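# Shelve the blue carton in the gap among brown cartons

## Task

Take the blue carton from the desk and set it into the empty slot in the row of cartons on the wall shelf. It must stand upright, aligned with its neighbours and turned end-on as they are (which end faces out does not matter). The brown cartons have to stay where they were, neither moved nor rotated. If the blue carton topples or is left leaning, the task fails. It only counts if the carton stays put with the robot no longer holding it.

## Robot and tools

ROBOT. TidyBot++: a mobile base 0.54 m long, 0.50 m wide, 0.38 m tall on four driven casters, carrying one seven-joint arm with a two-finger gripper. The shoulder sits 0.12 m ahead of the base centre, 0.68 m up. Cameras: base_camera (pinhole, 644x364) and wrist_camera (fisheye, 644x476, looks along the hand). The arm begins folded, hand pointing down, reaching up to 0.08 m beyond the base front, elbow up to 1.15 m high.

FRAMES. Base frame: origin on the floor below the base centre, x forward, y left, z up. hand_pose is reported in it: the point halfway between the finger pads; its z axis runs out along the fingers, its y axis is the opening direction. Odometry frame: the base frame as it was when the scene began. base_odometry heading is left-positive, -3.142 to 3.142; it counts wheel turns only, so slip looks like travel, and it drifts a few cm and degrees over many moves. base_tilt is in degrees, forward and right positive.

TOOL execute_actions. Argument actions: a list with exactly one action, or empty to just get state and images. An action may hold base, joints, or both, plus optional speeds; its motions start together. base takes one key only: translate_m (metres, relative offset straight ahead, forward positive, -2 to 2), strafe_m (metres, relative sideways offset, left positive, -2 to 2), or rotate_rad (radians, relative turn in place, counter-clockwise positive, -6.3 to 6.3). joints is a dictionary by name of absolute targets, not offsets: joint_1_rad (any angle; whole arm about vertical, clockwise-from-above positive, opposite to heading), joint_2_rad shoulder -2.249 to 2.249, joint_3_rad any angle (upper-arm twist), joint_4_rad elbow -2.579 to 2.579, joint_5_rad any angle (forearm twist), joint_6_rad wrist -2.099 to 2.099, joint_7_rad any angle (hand roll; hand down, positive is counter-clockwise from above; at 1.57 fingers open left/right), gripper_pos 0 (open) to 1 (closed). Done tolerances: ±0.039 for joints 1-4, ±0.056 for joints 5-7, ±0.03 for the gripper. Unbounded joints go the short way; to go further, step under half a turn each time. speeds caps top speed for that action only: translate_m and strafe_m 0.05 to 0.5 m/s, rotate_rad 0.1 to 1.57 rad/s (the maximum is the default). A base move needing over 8.667 s is refused; no action runs beyond 15 s. Unknown keys or out-of-range numbers refuse the whole call. Anything omitted may keep driving toward its previous target unseen. cameras: list of base_camera, wrist_camera or all; omitted/null/all gives both, [] none. If a result reports a stop, the remaining calls in that reply are skipped.

TOOL wait: seconds 0 to 10; commands nothing, returns state and images.
TOOL zoom_image: camera plus region [x0, y0, x1, y1] in pixels of that camera's latest full image, origin top-left, at most 504x504.
TOOL finished_scene: scene (integer 1 or 2) ends the current scene for good and reports success.

ARM GEOMETRY. Upper arm 0.42 m, forearm 0.31 m, hand 0.31 m to the hand point. With joint_1_rad 0, joint_3_rad 3.14, joint_5_rad 0 the arm moves in the base's x-z plane; segment tilt from vertical (forward positive): upper = j2, forearm = j2 - j4, hand = j2 - j4 - j6. Reach forward of the shoulder = sum of length*sin(tilt); height above it = sum of length*cos(tilt). A downward-pointing hand tops out near 0.94 m, lower when extended. Joints move up to 1.39 rad/s (1.22 for 5-7).

GRIPPER. Finger gap about 85*(1 - gripper_pos) mm. At 1 the fingers squeeze ~96-120 N each; done at 1 means empty, off_target means something was caught. Closed tips reach ~20 mm past the hand point.

RESULT LINES. base_status / joint_status per motion: done; off_target (resting short, may still push); contact_stop or time_out (target dropped, holding in place); not_followed with joint command not followed and a cause: line (self-collision check withheld arm targets; they may be retried each action until cleared; gripper still acts). A blocked base pushes until timeout and can still say done. on_its_own lists uncommanded movement. motor_effort is percent of maximum, bracket = peak. Motor temperatures listed per joint; MOTOR HOT from 60 °C, OVER-TEMPERATURE FAULT at 75 °C (arm sags; keys say limit_stop_at_motor_heat, resend). ARM HIT means the arm struck the base or itself. Torque limits: joints 1-4 104.5 N m (warn 56.7), 5-7 51.3 (warn 29.4); exceeding freezes the arm 10 s.

ACCURACY. Friction leaves joints slightly off; fix by sending last command + (wanted - read). The hand may be 1-2 cm off its readings; trust the images. A load makes the arm sag; while holding, never command a joint to its read angle.

AVOID. Dropping, slamming or shoving cartons hard, knocking brown cartons, the carton tipping over. Driving while the arm is caught high up (above ~0.8 m) can tip the robot; horizontal force on a raised hand can lift wheels, so pull the arm back or back away. Release the carton and leave it self-supported before finishing. The robot holds the last command while you think.

Each tool is called as name([rows], argument=value, ...), one row to a line, values as JSON.

## Session

execute_actions(actions=[])

Scene clock: 0.00 s.
Motor temperatures (°C, as the motors report them): [28 29 28 30 34 31 41]
base_odometry: x=+0.000 y=+0.000 heading=+0.000 (m, m, rad; odometry frame)
base_tilt: forward=+0.2 right=+0.5 (deg)
base_status: not commanded
joint_positions: joint_1_rad=+0.009 joint_2_rad=-0.317 joint_3_rad=+3.090 joint_4_rad=-2.544 joint_5_rad=+0.019 joint_6_rad=-0.860 joint_7_rad=+1.567 gripper_pos=+0.000
joint_status: not commanded
motor_effort: joint_1_rad=-1 joint_2_rad=-2 joint_3_rad=+1 joint_4_rad=+17 joint_5_rad=+1 joint_6_rad=+1 joint_7_rad=-1 (%)
hand_pose: x=+0.2532 y=+0.0006 z=+0.5788 quat_wxyz=(+0.015, +0.999, +0.024, +0.027) (m; base frame)
pictures: base_camera, wrist_camera
Images, in order (width x height): base_camera 644x364, wrist_camera 644x476.

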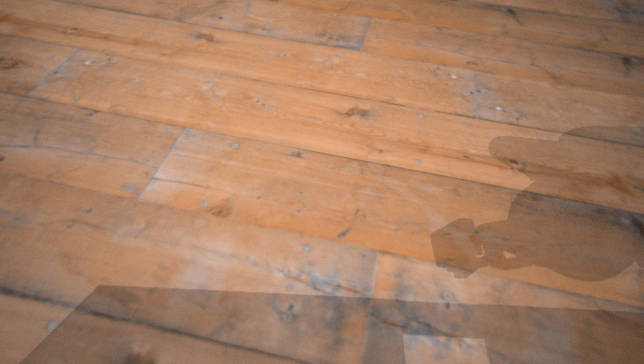

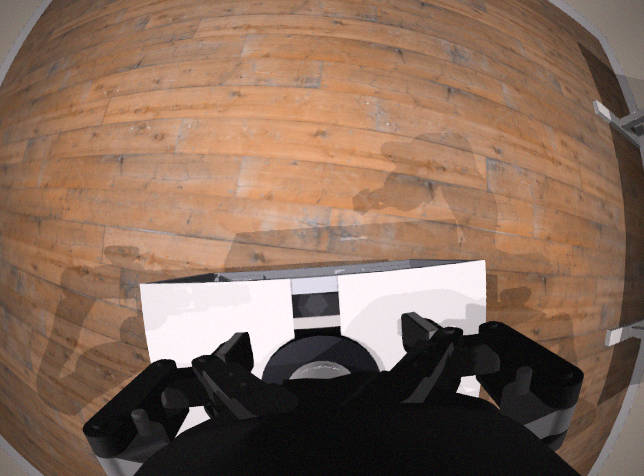

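execute_actions([
  {"base":{"rotate_rad":-1.4},"joints":{"joint_6_rad":0.55,"joint_3_rad":3.14}},
])

Scene clock: 2.23 s.
Motor temperatures (°C, as the motors report them): [28 29 28 30 34 31 41]
base_odometry: x=+0.000 y=+0.000 heading=-1.399 (m, m, rad; odometry frame)
base_tilt: forward=+0.2 right=+0.5 (deg)
base_status: done
joint_positions: joint_1_rad=+0.009 joint_2_rad=-0.317 joint_3_rad=+3.122 joint_4_rad=-2.543 joint_5_rad=+0.019 joint_6_rad=+0.547 joint_7_rad=+1.567 gripper_pos=+0.000
joint_status: all done
motor_effort: joint_1_rad=+0(0) joint_2_rad=-6(6) joint_3_rad=+1(1) joint_4_rad=+20(21) joint_5_rad=+0(1) joint_6_rad=+7(8) joint_7_rad=-1(1) (%)
hand_pose: x=+0.5464 y=+0.0095 z=+0.8565 quat_wxyz=(+0.000, +0.744, +0.013, +0.668) (m; base frame)
pictures: base_camera, wrist_camera
Images, in order (width x height): base_camera 644x364, wrist_camera 644x476.

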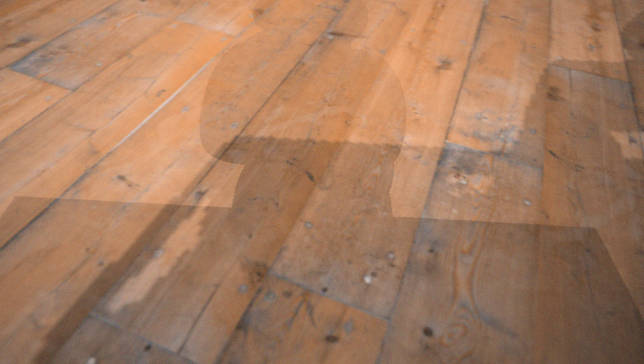

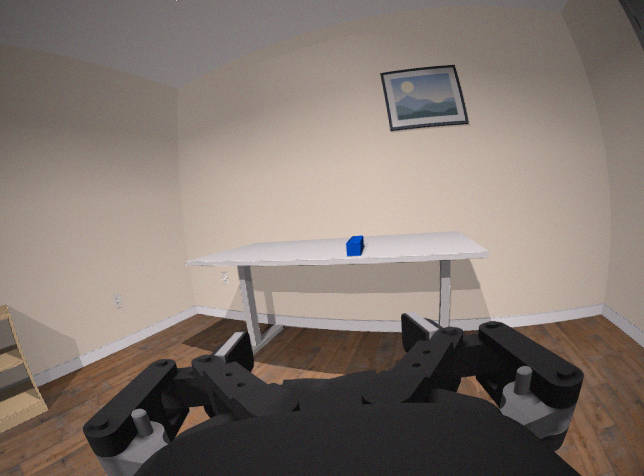

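zoom_image(camera="wrist_camera", region=[280, 200, 440, 290])

execute_actions([
  {"base":{"rotate_rad":-0.25},"joints":{"joint_1_rad":2.0}},
])

execute_actions([
  {"joints":{"joint_1_rad":4.2}},
], cameras=["wrist_camera"])

Region (280, 200, 440, 290) of wrist_camera's 644x476 image, scaled by 3.150; it fills the top 284 rows of this view, and the rest is white.

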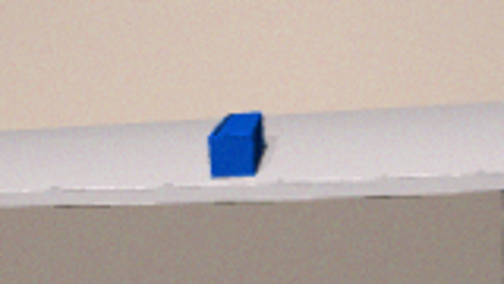

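Scene clock: 5.43 s.
Motor temperatures (°C, as the motors report them): [28 29 28 30 34 31 41]
base_odometry: x=+0.000 y=+0.000 heading=-1.649 (m, m, rad; odometry frame)
base_tilt: forward=+0.2 right=+0.5 (deg)
base_status: done
joint_positions: joint_1_rad=+1.978 joint_2_rad=-0.317 joint_3_rad=+3.124 joint_4_rad=-2.543 joint_5_rad=+0.019 joint_6_rad=+0.547 joint_7_rad=+1.567 gripper_pos=+0.000
joint_status: all done
motor_effort: joint_1_rad=-1(1) joint_2_rad=-6(6) joint_3_rad=+1(2) joint_4_rad=+20(20) joint_5_rad=+0(0) joint_6_rad=+8(8) joint_7_rad=-1(1) (%)
hand_pose: x=-0.0390 y=-0.3973 z=+0.8565 quat_wxyz=(+0.556, +0.422, -0.613, +0.369) (m; base frame)
pictures: base_camera, wrist_camera
Images, in order (width x height): base_camera 644x364, wrist_camera 644x476.

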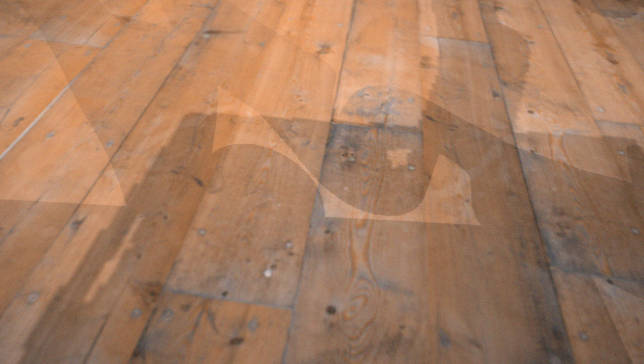

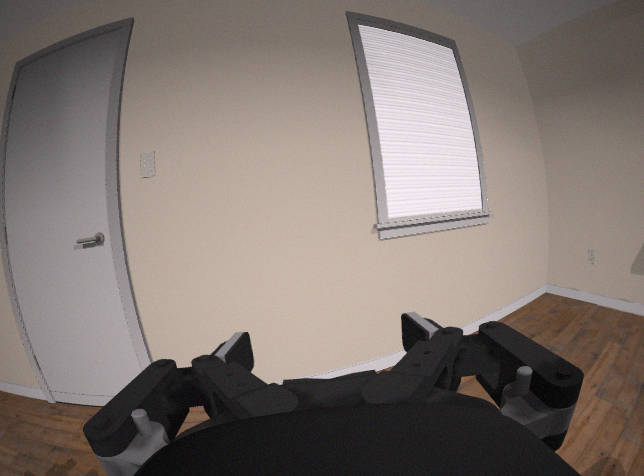

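Scene clock: 8.70 s.
Motor temperatures (°C, as the motors report them): [28 29 28 30 34 31 41]
base_odometry: x=+0.000 y=+0.000 heading=-1.649 (m, m, rad; odometry frame)
base_tilt: forward=+0.2 right=+0.5 (deg)
base_status: not commanded
joint_positions: joint_1_rad=+4.178 joint_2_rad=-0.317 joint_3_rad=+3.124 joint_4_rad=-2.543 joint_5_rad=+0.019 joint_6_rad=+0.547 joint_7_rad=+1.567 gripper_pos=+0.000
joint_status: all done
motor_effort: joint_1_rad=-1(0) joint_2_rad=-6(6) joint_3_rad=+1(1) joint_4_rad=+20(21) joint_5_rad=+1(1) joint_6_rad=+7(8) joint_7_rad=-1(1) (%)
hand_pose: x=-0.1092 y=+0.3615 z=+0.8565 quat_wxyz=(+0.582, -0.355, -0.654, -0.328) (m; base frame)
pictures: wrist_camera
Images, in order (width x height): wrist_camera 644x476.

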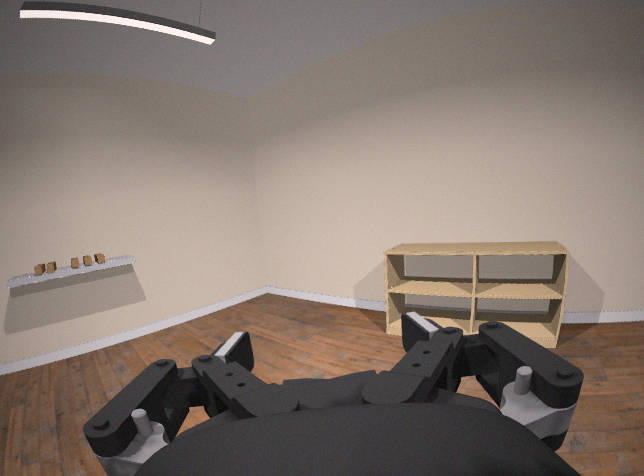

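execute_actions([
  {"base":{"rotate_rad":-0.14},"joints":{"joint_1_rad":6.3}},
])

execute_actions([
  {"base":{"translate_m":0.4}},
])

Scene clock: 12.03 s.
Motor temperatures (°C, as the motors report them): [28 29 28 30 34 31 41]
base_odometry: x=+0.000 y=+0.000 heading=-1.789 (m, m, rad; odometry frame)
base_tilt: forward=+0.2 right=+0.5 (deg)
base_status: done
joint_positions: joint_1_rad=+6.278 joint_2_rad=-0.317 joint_3_rad=+3.124 joint_4_rad=-2.543 joint_5_rad=+0.019 joint_6_rad=+0.547 joint_7_rad=+1.567 gripper_pos=+0.000
joint_status: all done
motor_effort: joint_1_rad=-1(1) joint_2_rad=-6(7) joint_3_rad=+0(1) joint_4_rad=+20(21) joint_5_rad=+1(1) joint_6_rad=+7(8) joint_7_rad=-1(1) (%)
hand_pose: x=+0.5463 y=+0.0145 z=+0.8565 quat_wxyz=(+0.005, -0.744, -0.018, -0.668) (m; base frame)
pictures: base_camera, wrist_camera
Images, in order (width x height): base_camera 644x364, wrist_camera 644x476.

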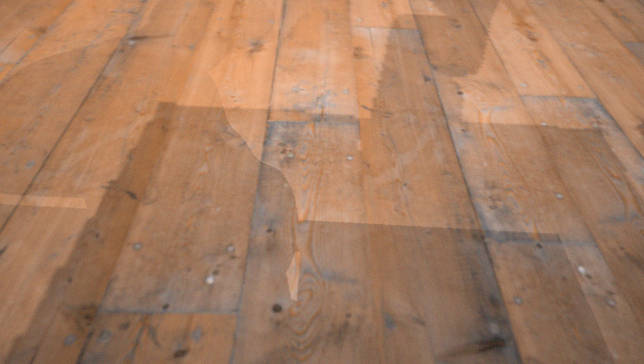

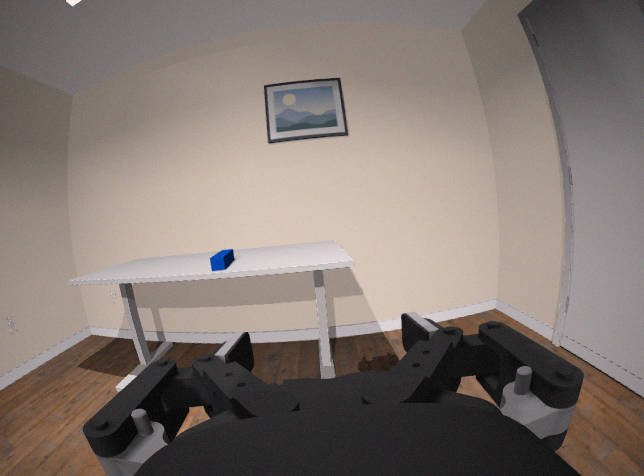

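Scene clock: 14.17 s.
Motor temperatures (°C, as the motors report them): [28 29 28 30 34 31 41]
base_odometry: x=-0.087 y=-0.391 heading=-1.789 (m, m, rad; odometry frame)
base_tilt: forward=+0.2 right=+0.5 (deg)
base_status: done
joint_positions: joint_1_rad=+6.278 joint_2_rad=-0.316 joint_3_rad=+3.124 joint_4_rad=-2.543 joint_5_rad=+0.019 joint_6_rad=+0.547 joint_7_rad=+1.567 gripper_pos=+0.000
joint_status: not commanded
motor_effort: joint_1_rad=-1(1) joint_2_rad=-6(9) joint_3_rad=+0(1) joint_4_rad=+20(21) joint_5_rad=+0(1) joint_6_rad=+7(9) joint_7_rad=-1(1) (%)
hand_pose: x=+0.5464 y=+0.0145 z=+0.8562 quat_wxyz=(+0.005, -0.744, -0.018, -0.668) (m; base frame)
pictures: base_camera, wrist_camera
Images, in order (width x height): base_camera 644x364, wrist_camera 644x476.

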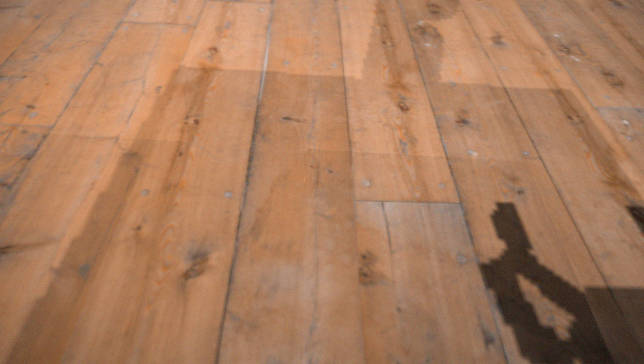

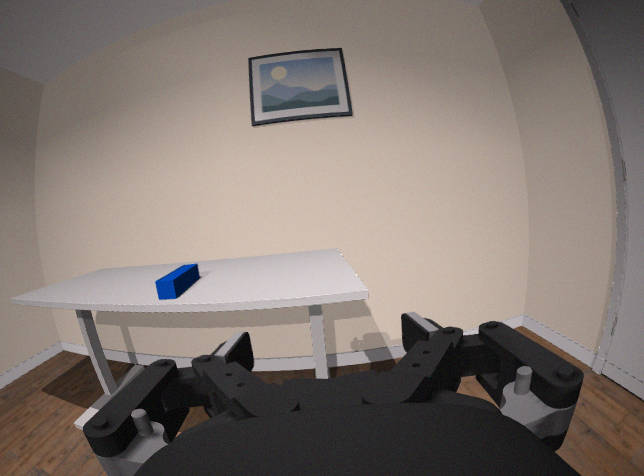

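execute_actions([
  {"base":{"strafe_m":0.42},"joints":{"joint_2_rad":0.2,"joint_4_rad":-1.5,"joint_6_rad":-0.4,"joint_3_rad":3.16,"joint_5_rad":-0.02}},
])

Scene clock: 16.67 s.
Motor temperatures (°C, as the motors report them): [28 29 28 30 34 31 41]
base_odometry: x=+0.323 y=-0.482 heading=-1.789 (m, m, rad; odometry frame)
base_tilt: forward=+0.2 right=+0.5 (deg)
base_status: done
joint_positions: joint_1_rad=+6.280 joint_2_rad=+0.179 joint_3_rad=+3.137 joint_4_rad=-1.511 joint_5_rad=+0.002 joint_6_rad=-0.374 joint_7_rad=+1.567 gripper_pos=+0.000
joint_status: all done
motor_effort: joint_1_rad=-1(1) joint_2_rad=-27(27) joint_3_rad=+0(2) joint_4_rad=+23(22) joint_5_rad=+0(1) joint_6_rad=+6(9) joint_7_rad=-1(1) (%)
hand_pose: x=+0.7804 y=+0.0059 z=+0.9112 quat_wxyz=(+0.002, -0.858, -0.002, -0.513) (m; base frame)
pictures: base_camera, wrist_camera
Images, in order (width x height): base_camera 644x364, wrist_camera 644x476.

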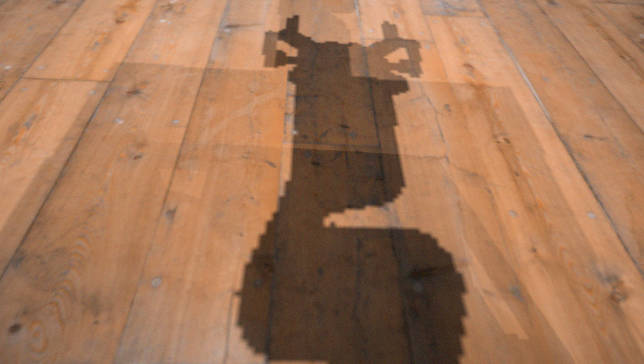

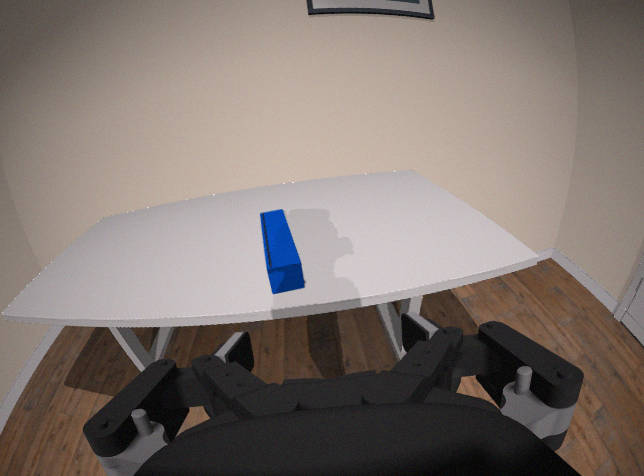

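execute_actions([
  {"base":{"rotate_rad":0.18},"joints":{"joint_2_rad":0.35,"joint_4_rad":-1.5,"joint_6_rad":-0.25}},
], cameras=[])

execute_actions([
  {"base":{"strafe_m":-0.13}},
], cameras=["wrist_camera"])

Scene clock: 18.00 s.
Motor temperatures (°C, as the motors report them): [28 29 28 30 34 31 41]
base_odometry: x=+0.324 y=-0.482 heading=-1.609 (m, m, rad; odometry frame)
base_tilt: forward=+0.2 right=+0.5 (deg)
base_status: done
joint_positions: joint_1_rad=+6.289 joint_2_rad=+0.349 joint_3_rad=+3.149 joint_4_rad=-1.507 joint_5_rad=+0.000 joint_6_rad=-0.277 joint_7_rad=+1.567 gripper_pos=+0.000
joint_status: all done
motor_effort: joint_1_rad=+0(3) joint_2_rad=-32(36) joint_3_rad=+0(3) joint_4_rad=+22(24) joint_5_rad=+1(1) joint_6_rad=+7(7) joint_7_rad=-1(1) (%)
hand_pose: x=+0.8280 y=-0.0072 z=+0.8230 quat_wxyz=(-0.003, -0.875, +0.006, -0.483) (m; base frame)
pictures: none
No camera images: the call's "cameras" was empty. Leave "cameras" out to get every camera's image.

Scene clock: 19.40 s.
Motor temperatures (°C, as the motors report them): [28 29 28 30 34 31 41]
base_odometry: x=+0.194 y=-0.477 heading=-1.608 (m, m, rad; odometry frame)
base_tilt: forward=+0.2 right=+0.5 (deg)
base_status: done
joint_positions: joint_1_rad=+6.298 joint_2_rad=+0.349 joint_3_rad=+3.152 joint_4_rad=-1.507 joint_5_rad=+0.000 joint_6_rad=-0.277 joint_7_rad=+1.567 gripper_pos=+0.000
joint_status: not commanded
motor_effort: joint_1_rad=-1(3) joint_2_rad=-32(33) joint_3_rad=+0(2) joint_4_rad=+22(22) joint_5_rad=+1(1) joint_6_rad=+7(7) joint_7_rad=-1(1) (%)
hand_pose: x=+0.8280 y=-0.0154 z=+0.8230 quat_wxyz=(-0.007, -0.875, +0.011, -0.483) (m; base frame)
pictures: wrist_camera
Images, in order (width x height): wrist_camera 644x476.

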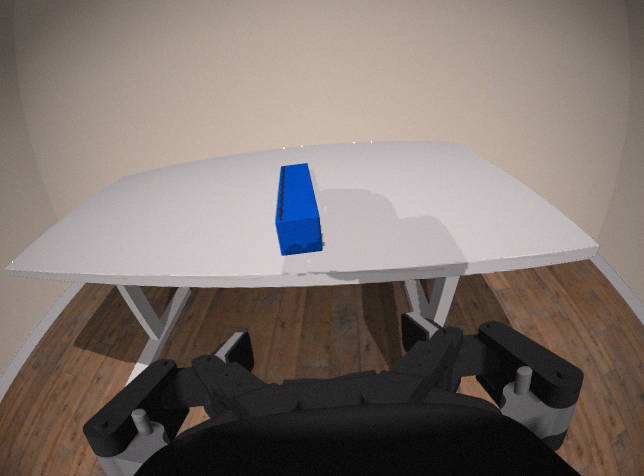

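execute_actions([
  {"base":{"translate_m":0.12},"joints":{"joint_1_rad":6.265,"joint_3_rad":3.135}},
], cameras=["wrist_camera"])

Scene clock: 20.83 s.
Motor temperatures (°C, as the motors report them): [28 29 28 30 34 31 41]
base_odometry: x=+0.189 y=-0.597 heading=-1.608 (m, m, rad; odometry frame)
base_tilt: forward=+0.2 right=+0.5 (deg)
base_status: done
joint_positions: joint_1_rad=+6.281 joint_2_rad=+0.351 joint_3_rad=+3.149 joint_4_rad=-1.506 joint_5_rad=+0.000 joint_6_rad=-0.274 joint_7_rad=+1.567 gripper_pos=+0.000
joint_status: all done
motor_effort: joint_1_rad=-1(2) joint_2_rad=-33(36) joint_3_rad=+0(1) joint_4_rad=+22(24) joint_5_rad=+1(1) joint_6_rad=+7(7) joint_7_rad=-1(1) (%)
hand_pose: x=+0.8291 y=-0.0023 z=+0.8230 quat_wxyz=(-0.002, -0.875, +0.003, -0.484) (m; base frame)
pictures: wrist_camera
Images, in order (width x height): wrist_camera 644x476.

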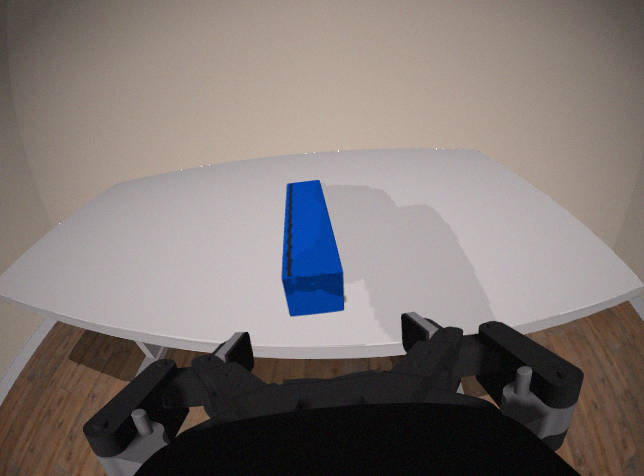

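execute_actions([
  {"base":{"translate_m":0.06},"joints":{"joint_4_rad":-1.7,"joint_6_rad":-0.05}},
], cameras=["wrist_camera"])

Scene clock: 22.17 s.
Motor temperatures (°C, as the motors report them): [28 29 28 30 34 31 41]
base_odometry: x=+0.187 y=-0.657 heading=-1.608 (m, m, rad; odometry frame)
base_tilt: forward=+0.2 right=+0.5 (deg)
base_status: done
joint_positions: joint_1_rad=+6.281 joint_2_rad=+0.352 joint_3_rad=+3.149 joint_4_rad=-1.694 joint_5_rad=+0.000 joint_6_rad=-0.077 joint_7_rad=+1.567 gripper_pos=+0.000
joint_status: all done
motor_effort: joint_1_rad=-1(3) joint_2_rad=-31(35) joint_3_rad=+0(1) joint_4_rad=+21(21) joint_5_rad=+0(1) joint_6_rad=+7(8) joint_7_rad=-1(1) (%)
hand_pose: x=+0.8087 y=-0.0023 z=+0.7699 quat_wxyz=(-0.002, -0.873, +0.003, -0.488) (m; base frame)
pictures: wrist_camera
Images, in order (width x height): wrist_camera 644x476.

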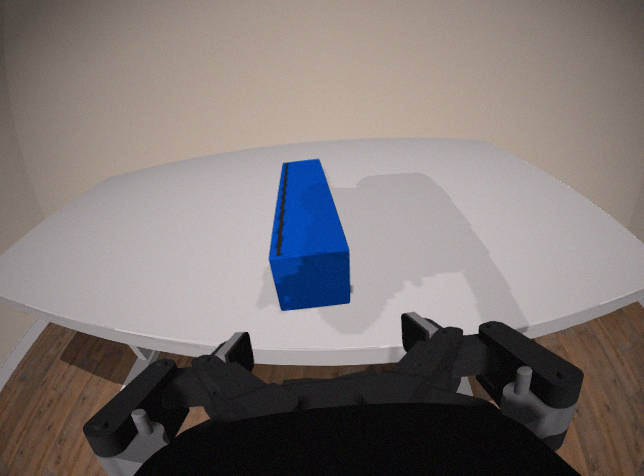

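execute_actions([
  {"base":{"strafe_m":0.007},"joints":{"joint_4_rad":-1.84,"joint_6_rad":0.09}},
], cameras=[])

execute_actions([
  {"base":{"translate_m":0.09},"speeds":{"translate_m":0.1}},
], cameras=["wrist_camera"])

Scene clock: 23.30 s.
Motor temperatures (°C, as the motors report them): [28 29 28 30 34 31 41]
base_odometry: x=+0.194 y=-0.658 heading=-1.608 (m, m, rad; odometry frame)
base_tilt: forward=+0.2 right=+0.5 (deg)
base_status: done
joint_positions: joint_1_rad=+6.278 joint_2_rad=+0.352 joint_3_rad=+3.149 joint_4_rad=-1.836 joint_5_rad=+0.000 joint_6_rad=+0.063 joint_7_rad=+1.567 gripper_pos=+0.000
joint_status: all done
motor_effort: joint_1_rad=+0(1) joint_2_rad=-30(32) joint_3_rad=+0(2) joint_4_rad=+20(21) joint_5_rad=+0(1) joint_6_rad=+7(7) joint_7_rad=-1(1) (%)
hand_pose: x=+0.7853 y=+0.0001 z=+0.7315 quat_wxyz=(-0.001, -0.873, +0.002, -0.487) (m; base frame)
pictures: none
No camera images: the call's "cameras" was empty. Leave "cameras" out to get every camera's image.

Scene clock: 24.77 s.
Motor temperatures (°C, as the motors report them): [29 29 28 30 34 31 41]
base_odometry: x=+0.190 y=-0.748 heading=-1.608 (m, m, rad; odometry frame)
base_tilt: forward=+0.2 right=+0.5 (deg)
base_status: done
joint_positions: joint_1_rad=+6.278 joint_2_rad=+0.351 joint_3_rad=+3.149 joint_4_rad=-1.836 joint_5_rad=+0.000 joint_6_rad=+0.068 joint_7_rad=+1.567 gripper_pos=+0.000
joint_status: not commanded
motor_effort: joint_1_rad=-1(3) joint_2_rad=-29(31) joint_3_rad=+0(1) joint_4_rad=+20(21) joint_5_rad=+1(0) joint_6_rad=+6(7) joint_7_rad=-1(1) (%)
hand_pose: x=+0.7861 y=+0.0001 z=+0.7334 quat_wxyz=(-0.001, -0.872, +0.002, -0.490) (m; base frame)
pictures: wrist_camera
Images, in order (width x height): wrist_camera 644x476.

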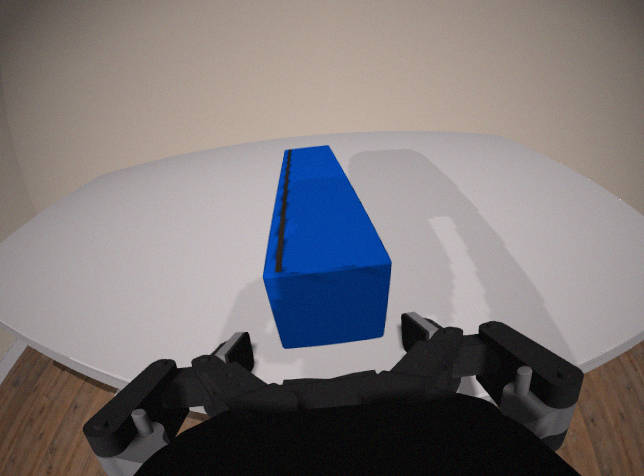

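execute_actions([
  {"base":{"strafe_m":-0.006},"joints":{"joint_4_rad":-1.78,"joint_6_rad":0.02}},
], cameras=[])

execute_actions([
  {"base":{"translate_m":0.05},"speeds":{"translate_m":0.08}},
], cameras=["wrist_camera"])

execute_actions([
  {"joints":{"gripper_pos":1}},
], cameras=[])

execute_actions([
  {"joints":{"joint_4_rad":-1.5,"joint_6_rad":-0.26}},
], cameras=["wrist_camera"])

Scene clock: 25.73 s.
Motor temperatures (°C, as the motors report them): [29 29 28 30 34 31 41]
base_odometry: x=+0.184 y=-0.747 heading=-1.608 (m, m, rad; odometry frame)
base_tilt: forward=+0.2 right=+0.5 (deg)
base_status: done
joint_positions: joint_1_rad=+6.277 joint_2_rad=+0.351 joint_3_rad=+3.149 joint_4_rad=-1.783 joint_5_rad=+0.000 joint_6_rad=+0.047 joint_7_rad=+1.567 gripper_pos=+0.000
joint_status: all done
motor_effort: joint_1_rad=-1(4) joint_2_rad=-30(31) joint_3_rad=+0(2) joint_4_rad=+20(21) joint_5_rad=+1(1) joint_6_rad=+7(8) joint_7_rad=-1(1) (%)
hand_pose: x=+0.8002 y=+0.0008 z=+0.7556 quat_wxyz=(+0.000, -0.864, +0.001, -0.503) (m; base frame)
pictures: none
No camera images: the call's "cameras" was empty. Leave "cameras" out to get every camera's image.

Scene clock: 26.87 s.
Motor temperatures (°C, as the motors report them): [29 29 28 30 34 31 41]
base_odometry: x=+0.182 y=-0.798 heading=-1.608 (m, m, rad; odometry frame)
base_tilt: forward=+0.2 right=+0.5 (deg)
base_status: done
joint_positions: joint_1_rad=+6.277 joint_2_rad=+0.351 joint_3_rad=+3.149 joint_4_rad=-1.783 joint_5_rad=+0.000 joint_6_rad=+0.046 joint_7_rad=+1.567 gripper_pos=+0.000
joint_status: not commanded
motor_effort: joint_1_rad=-1(0) joint_2_rad=-30(32) joint_3_rad=+0(1) joint_4_rad=+21(22) joint_5_rad=+1(1) joint_6_rad=+7(7) joint_7_rad=-1(1) (%)
hand_pose: x=+0.8000 y=+0.0007 z=+0.7552 quat_wxyz=(+0.000, -0.864, +0.001, -0.503) (m; base frame)
pictures: wrist_camera
Images, in order (width x height): wrist_camera 644x476.

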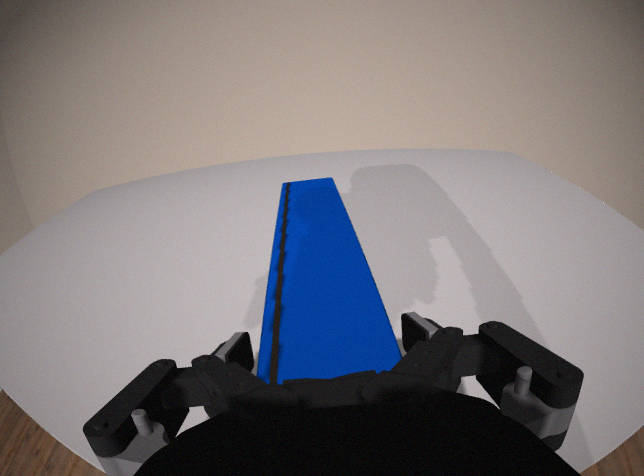

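Scene clock: 27.97 s.
Motor temperatures (°C, as the motors report them): [29 29 28 30 34 31 41]
base_odometry: x=+0.182 y=-0.798 heading=-1.608 (m, m, rad; odometry frame)
base_tilt: forward=+0.2 right=+0.5 (deg)
base_status: not commanded
joint_positions: joint_1_rad=+6.277 joint_2_rad=+0.351 joint_3_rad=+3.149 joint_4_rad=-1.783 joint_5_rad=+0.000 joint_6_rad=+0.046 joint_7_rad=+1.567 gripper_pos=+0.349
joint_status: gripper_pos off_target (ended at +0.349, target +1.000)
motor_effort: joint_1_rad=+0(1) joint_2_rad=-30(31) joint_3_rad=+0(0) joint_4_rad=+20(21) joint_5_rad=+1(1) joint_6_rad=+6(7) joint_7_rad=-1(1) (%)
hand_pose: x=+0.8002 y=+0.0008 z=+0.7555 quat_wxyz=(+0.000, -0.864, +0.001, -0.503) (m; base frame)
pictures: none
No camera images: the call's "cameras" was empty. Leave "cameras" out to get every camera's image.

Scene clock: 29.33 s.
Motor temperatures (°C, as the motors report them): [29 29 28 30 34 31 41]
base_odometry: x=+0.182 y=-0.798 heading=-1.608 (m, m, rad; odometry frame)
base_tilt: forward=+0.2 right=+0.5 (deg)
base_status: not commanded
joint_positions: joint_1_rad=+6.277 joint_2_rad=+0.351 joint_3_rad=+3.149 joint_4_rad=-1.511 joint_5_rad=+0.000 joint_6_rad=-0.238 joint_7_rad=+1.567 gripper_pos=+0.349
joint_status: all done
motor_effort: joint_1_rad=+0(1) joint_2_rad=-33(33) joint_3_rad=+0(0) joint_4_rad=+23(25) joint_5_rad=+1(1) joint_6_rad=+7(8) joint_7_rad=-1(1) (%)
hand_pose: x=+0.8337 y=+0.0009 z=+0.8300 quat_wxyz=(-0.001, -0.867, +0.001, -0.498) (m; base frame)
pictures: wrist_camera
Images, in order (width x height): wrist_camera 644x476.

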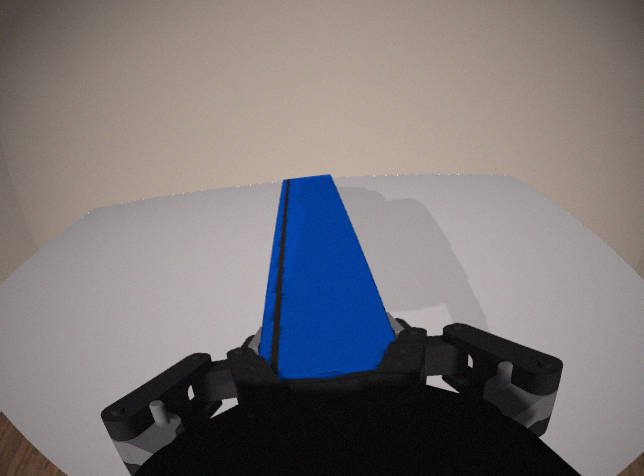

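Held. Target heading about +1.36.

execute_actions([
  {"base":{"translate_m":-0.8}},
], cameras=[])

execute_actions([
  {"base":{"rotate_rad":2.97},"speeds":{"rotate_rad":1.0}},
], cameras=["wrist_camera"])

execute_actions([
  {"base":{"translate_m":0.6}},
])

Scene clock: 32.43 s.
Motor temperatures (°C, as the motors report them): [29 29 28 30 34 31 41]
base_odometry: x=+0.212 y=+0.002 heading=-1.608 (m, m, rad; odometry frame)
base_tilt: forward=+0.2 right=+0.5 (deg)
base_status: done
joint_positions: joint_1_rad=+6.277 joint_2_rad=+0.353 joint_3_rad=+3.149 joint_4_rad=-1.510 joint_5_rad=+0.000 joint_6_rad=-0.242 joint_7_rad=+1.567 gripper_pos=+0.349
joint_status: not commanded
motor_effort: joint_1_rad=+0(2) joint_2_rad=-33(37) joint_3_rad=+0(2) joint_4_rad=+24(25) joint_5_rad=+0(0) joint_6_rad=+7(8) joint_7_rad=-1(1) (%)
hand_pose: x=+0.8335 y=+0.0012 z=+0.8280 quat_wxyz=(+0.000, -0.868, +0.001, -0.496) (m; base frame)
pictures: none
No camera images: the call's "cameras" was empty. Leave "cameras" out to get every camera's image.

Scene clock: 36.33 s.
Motor temperatures (°C, as the motors report them): [29 29 28 30 34 31 41]
base_odometry: x=+0.212 y=+0.002 heading=+1.362 (m, m, rad; odometry frame)
base_tilt: forward=+0.2 right=+0.5 (deg)
base_status: done
joint_positions: joint_1_rad=+6.264 joint_2_rad=+0.353 joint_3_rad=+3.141 joint_4_rad=-1.510 joint_5_rad=+0.000 joint_6_rad=-0.242 joint_7_rad=+1.567 gripper_pos=+0.349
joint_status: not commanded
motor_effort: joint_1_rad=-1(6) joint_2_rad=-33(35) joint_3_rad=-1(4) joint_4_rad=+23(23) joint_5_rad=+1(0) joint_6_rad=+7(8) joint_7_rad=-1(1) (%)
hand_pose: x=+0.8333 y=+0.0159 z=+0.8280 quat_wxyz=(+0.006, -0.868, -0.007, -0.496) (m; base frame)
pictures: wrist_camera
Images, in order (width x height): wrist_camera 644x476.

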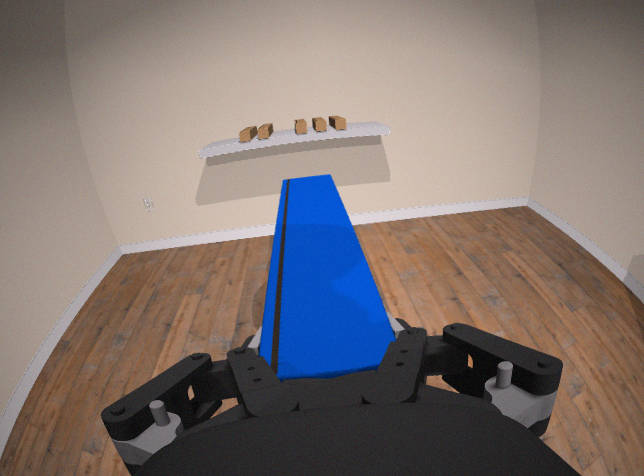

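Scene clock: 38.90 s.
Motor temperatures (°C, as the motors report them): [29 29 28 30 34 31 41]
base_odometry: x=+0.336 y=+0.589 heading=+1.363 (m, m, rad; odometry frame)
base_tilt: forward=+0.2 right=+0.5 (deg)
base_status: done
joint_positions: joint_1_rad=+6.264 joint_2_rad=+0.353 joint_3_rad=+3.141 joint_4_rad=-1.509 joint_5_rad=+0.000 joint_6_rad=-0.243 joint_7_rad=+1.567 gripper_pos=+0.349
joint_status: not commanded
motor_effort: joint_1_rad=+0(1) joint_2_rad=-34(36) joint_3_rad=+0(1) joint_4_rad=+23(24) joint_5_rad=+1(1) joint_6_rad=+7(7) joint_7_rad=-1(1) (%)
hand_pose: x=+0.8332 y=+0.0159 z=+0.8281 quat_wxyz=(+0.006, -0.869, -0.007, -0.495) (m; base frame)
pictures: base_camera, wrist_camera
Images, in order (width x height): base_camera 644x364, wrist_camera 644x476.

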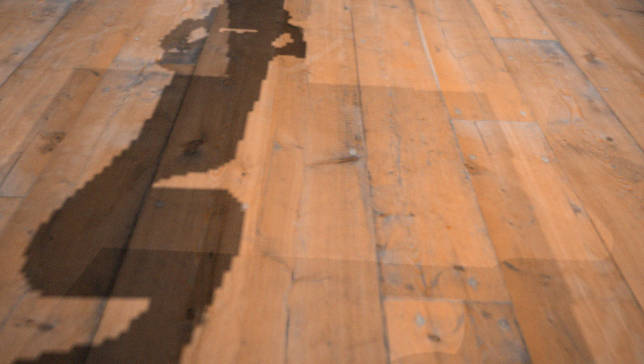

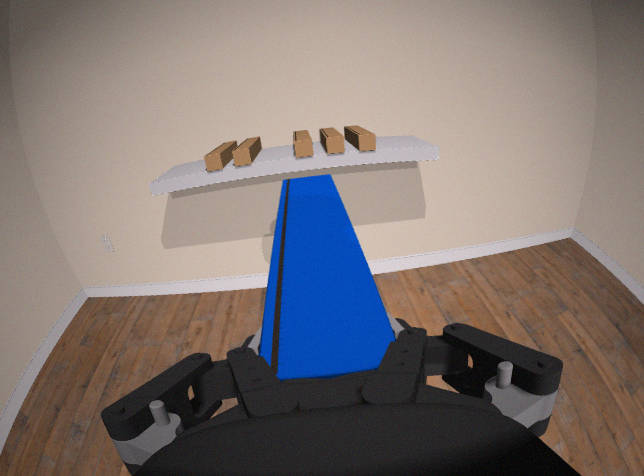

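execute_actions([
  {"base":{"strafe_m":0.105}},
], cameras=[])

execute_actions([
  {"base":{"translate_m":0.5}},
], cameras=["wrist_camera"])

Scene clock: 40.33 s.
Motor temperatures (°C, as the motors report them): [29 29 28 30 34 31 41]
base_odometry: x=+0.233 y=+0.611 heading=+1.362 (m, m, rad; odometry frame)
base_tilt: forward=+0.2 right=+0.5 (deg)
base_status: done
joint_positions: joint_1_rad=+6.260 joint_2_rad=+0.353 joint_3_rad=+3.139 joint_4_rad=-1.509 joint_5_rad=+0.000 joint_6_rad=-0.243 joint_7_rad=+1.567 gripper_pos=+0.349
joint_status: not commanded
motor_effort: joint_1_rad=-1(3) joint_2_rad=-33(34) joint_3_rad=+0(2) joint_4_rad=+23(24) joint_5_rad=+0(1) joint_6_rad=+7(8) joint_7_rad=-1(1) (%)
hand_pose: x=+0.8331 y=+0.0195 z=+0.8281 quat_wxyz=(+0.008, -0.869, -0.009, -0.495) (m; base frame)
pictures: none
No camera images: the call's "cameras" was empty. Leave "cameras" out to get every camera's image.

Scene clock: 42.70 s.
Motor temperatures (°C, as the motors report them): [29 29 28 30 34 31 41]
base_odometry: x=+0.336 y=+1.101 heading=+1.363 (m, m, rad; odometry frame)
base_tilt: forward=+0.2 right=+0.5 (deg)
base_status: done
joint_positions: joint_1_rad=+6.260 joint_2_rad=+0.354 joint_3_rad=+3.139 joint_4_rad=-1.508 joint_5_rad=+0.000 joint_6_rad=-0.244 joint_7_rad=+1.567 gripper_pos=+0.349
joint_status: not commanded
motor_effort: joint_1_rad=-1(2) joint_2_rad=-34(37) joint_3_rad=+0(2) joint_4_rad=+23(25) joint_5_rad=+1(0) joint_6_rad=+7(8) joint_7_rad=-1(1) (%)
hand_pose: x=+0.8335 y=+0.0195 z=+0.8270 quat_wxyz=(+0.008, -0.869, -0.009, -0.495) (m; base frame)
pictures: wrist_camera
Images, in order (width x height): wrist_camera 644x476.

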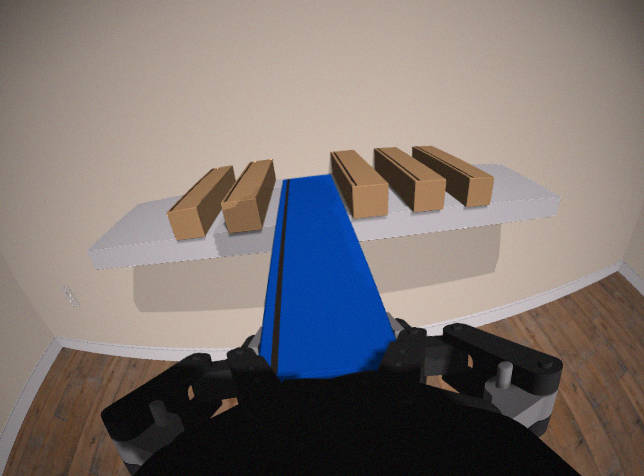

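execute_actions([
  {"base":{"translate_m":0.25},"speeds":{"translate_m":0.2},"joints":{"joint_4_rad":-1.62,"joint_6_rad":-0.1}},
], cameras=["wrist_camera"])

Scene clock: 44.80 s.
Motor temperatures (°C, as the motors report them): [29 29 28 30 34 31 41]
base_odometry: x=+0.388 y=+1.345 heading=+1.363 (m, m, rad; odometry frame)
base_tilt: forward=+0.2 right=+0.5 (deg)
base_status: done
joint_positions: joint_1_rad=+6.260 joint_2_rad=+0.354 joint_3_rad=+3.139 joint_4_rad=-1.619 joint_5_rad=+0.000 joint_6_rad=-0.128 joint_7_rad=+1.567 gripper_pos=+0.349
joint_status: all done
motor_effort: joint_1_rad=-1(3) joint_2_rad=-34(35) joint_3_rad=+0(1) joint_4_rad=+23(25) joint_5_rad=+1(0) joint_6_rad=+7(8) joint_7_rad=-1(1) (%)
hand_pose: x=+0.8224 y=+0.0193 z=+0.7961 quat_wxyz=(+0.008, -0.868, -0.009, -0.497) (m; base frame)
pictures: wrist_camera
Images, in order (width x height): wrist_camera 644x476.

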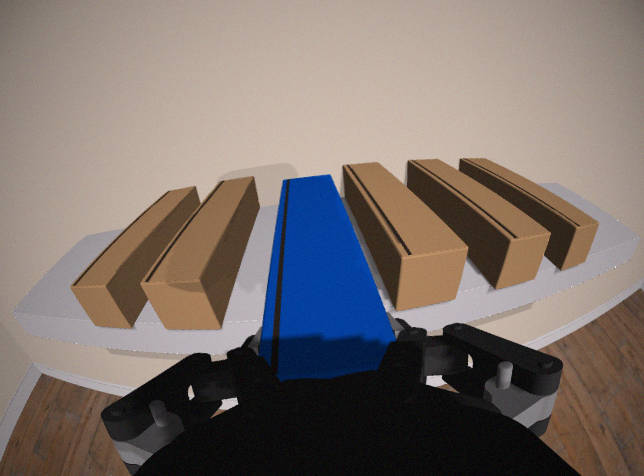

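execute_actions([
  {"base":{"strafe_m":0.015},"speeds":{"strafe_m":0.05},"joints":{"joint_4_rad":-1.68,"joint_6_rad":-0.03}},
], cameras=[])

execute_actions([
  {"base":{"translate_m":0.07},"speeds":{"translate_m":0.08}},
], cameras=["wrist_camera"])

Scene clock: 45.73 s.
Motor temperatures (°C, as the motors report them): [29 29 28 30 34 31 41]
base_odometry: x=+0.373 y=+1.349 heading=+1.363 (m, m, rad; odometry frame)
base_tilt: forward=+0.2 right=+0.5 (deg)
base_status: done
joint_positions: joint_1_rad=+6.260 joint_2_rad=+0.354 joint_3_rad=+3.139 joint_4_rad=-1.678 joint_5_rad=+0.000 joint_6_rad=-0.061 joint_7_rad=+1.567 gripper_pos=+0.349
joint_status: all done
motor_effort: joint_1_rad=-2(5) joint_2_rad=-32(35) joint_3_rad=-1(3) joint_4_rad=+22(24) joint_5_rad=+1(0) joint_6_rad=+8(8) joint_7_rad=-1(1) (%)
hand_pose: x=+0.8160 y=+0.0189 z=+0.7816 quat_wxyz=(+0.008, -0.865, -0.009, -0.501) (m; base frame)
pictures: none
No camera images: the call's "cameras" was empty. Leave "cameras" out to get every camera's image.

Scene clock: 47.13 s.
Motor temperatures (°C, as the motors report them): [28 29 28 30 34 31 41]
base_odometry: x=+0.387 y=+1.417 heading=+1.363 (m, m, rad; odometry frame)
base_tilt: forward=+0.2 right=+0.5 (deg)
base_status: done
joint_positions: joint_1_rad=+6.260 joint_2_rad=+0.354 joint_3_rad=+3.139 joint_4_rad=-1.678 joint_5_rad=+0.000 joint_6_rad=-0.059 joint_7_rad=+1.567 gripper_pos=+0.349
joint_status: not commanded
motor_effort: joint_1_rad=-1(1) joint_2_rad=-32(34) joint_3_rad=+0(1) joint_4_rad=+22(24) joint_5_rad=+1(1) joint_6_rad=+7(8) joint_7_rad=-1(1) (%)
hand_pose: x=+0.8161 y=+0.0189 z=+0.7818 quat_wxyz=(+0.008, -0.865, -0.009, -0.501) (m; base frame)
pictures: wrist_camera
Images, in order (width x height): wrist_camera 644x476.

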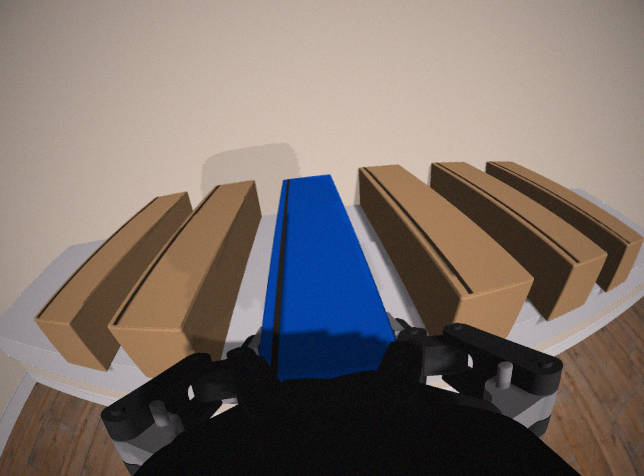

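execute_actions([
  {"base":{"translate_m":0.035},"speeds":{"translate_m":0.05},"joints":{"joint_4_rad":-1.72,"joint_6_rad":0.01}},
], cameras=["wrist_camera"])

Scene clock: 48.40 s.
Motor temperatures (°C, as the motors report them): [28 29 28 30 34 31 41]
base_odometry: x=+0.394 y=+1.452 heading=+1.364 (m, m, rad; odometry frame)
base_tilt: forward=+0.2 right=+0.5 (deg)
base_status: done
joint_positions: joint_1_rad=+6.260 joint_2_rad=+0.354 joint_3_rad=+3.139 joint_4_rad=-1.710 joint_5_rad=+0.000 joint_6_rad=-0.012 joint_7_rad=+1.567 gripper_pos=+0.349
joint_status: all done
motor_effort: joint_1_rad=-1(1) joint_2_rad=-30(33) joint_3_rad=+0(1) joint_4_rad=+21(23) joint_5_rad=+1(1) joint_6_rad=+7(7) joint_7_rad=-1(1) (%)
hand_pose: x=+0.8139 y=+0.0188 z=+0.7774 quat_wxyz=(+0.008, -0.861, -0.009, -0.508) (m; base frame)
pictures: wrist_camera
Images, in order (width x height): wrist_camera 644x476.

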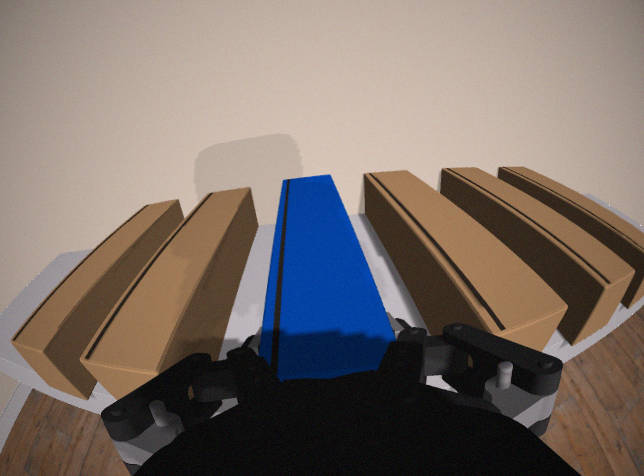

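Contact. Release and inspect.

execute_actions([
  {"joints":{"gripper_pos":0.2,"joint_4_rad":-1.70}},
], cameras=[])

execute_actions([
  {"base":{"translate_m":-0.1},"speeds":{"translate_m":0.1}},
], cameras=["wrist_camera"])

Scene clock: 49.50 s.
Motor temperatures (°C, as the motors report them): [28 29 28 30 34 31 41]
base_odometry: x=+0.394 y=+1.452 heading=+1.364 (m, m, rad; odometry frame)
base_tilt: forward=+0.2 right=+0.5 (deg)
base_status: not commanded
joint_positions: joint_1_rad=+6.260 joint_2_rad=+0.354 joint_3_rad=+3.139 joint_4_rad=-1.706 joint_5_rad=+0.000 joint_6_rad=-0.012 joint_7_rad=+1.567 gripper_pos=+0.200
joint_status: all done
motor_effort: joint_1_rad=+0(0) joint_2_rad=-31(33) joint_3_rad=+0(0) joint_4_rad=+21(22) joint_5_rad=+1(0) joint_6_rad=+7(8) joint_7_rad=-1(1) (%)
hand_pose: x=+0.8151 y=+0.0189 z=+0.7797 quat_wxyz=(+0.008, -0.860, -0.009, -0.510) (m; base frame)
pictures: none
No camera images: the call's "cameras" was empty. Leave "cameras" out to get every camera's image.

Scene clock: 51.03 s.
Motor temperatures (°C, as the motors report them): [28 30 28 30 34 31 41]
base_odometry: x=+0.374 y=+1.354 heading=+1.364 (m, m, rad; odometry frame)
base_tilt: forward=+0.2 right=+0.5 (deg)
base_status: done
joint_positions: joint_1_rad=+6.260 joint_2_rad=+0.353 joint_3_rad=+3.139 joint_4_rad=-1.705 joint_5_rad=+0.000 joint_6_rad=-0.012 joint_7_rad=+1.567 gripper_pos=+0.200
joint_status: not commanded
motor_effort: joint_1_rad=-1(2) joint_2_rad=-29(35) joint_3_rad=+0(1) joint_4_rad=+20(23) joint_5_rad=+1(1) joint_6_rad=+7(7) joint_7_rad=-1(1) (%)
hand_pose: x=+0.8153 y=+0.0189 z=+0.7802 quat_wxyz=(+0.008, -0.860, -0.009, -0.510) (m; base frame)
pictures: wrist_camera
Images, in order (width x height): wrist_camera 644x476.

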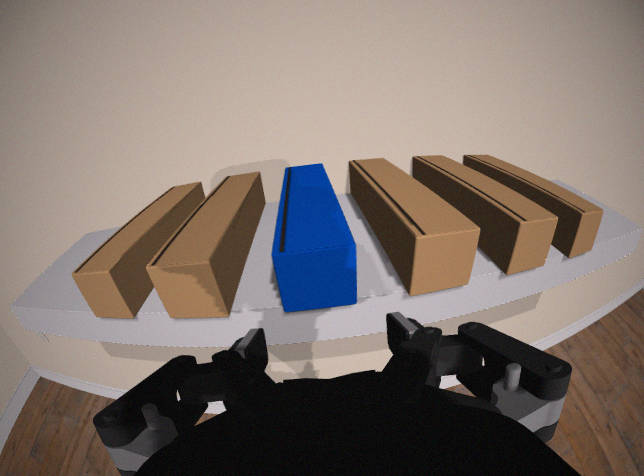

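In line.

finished_scene(scene=1)

The scene is finished: the task was done.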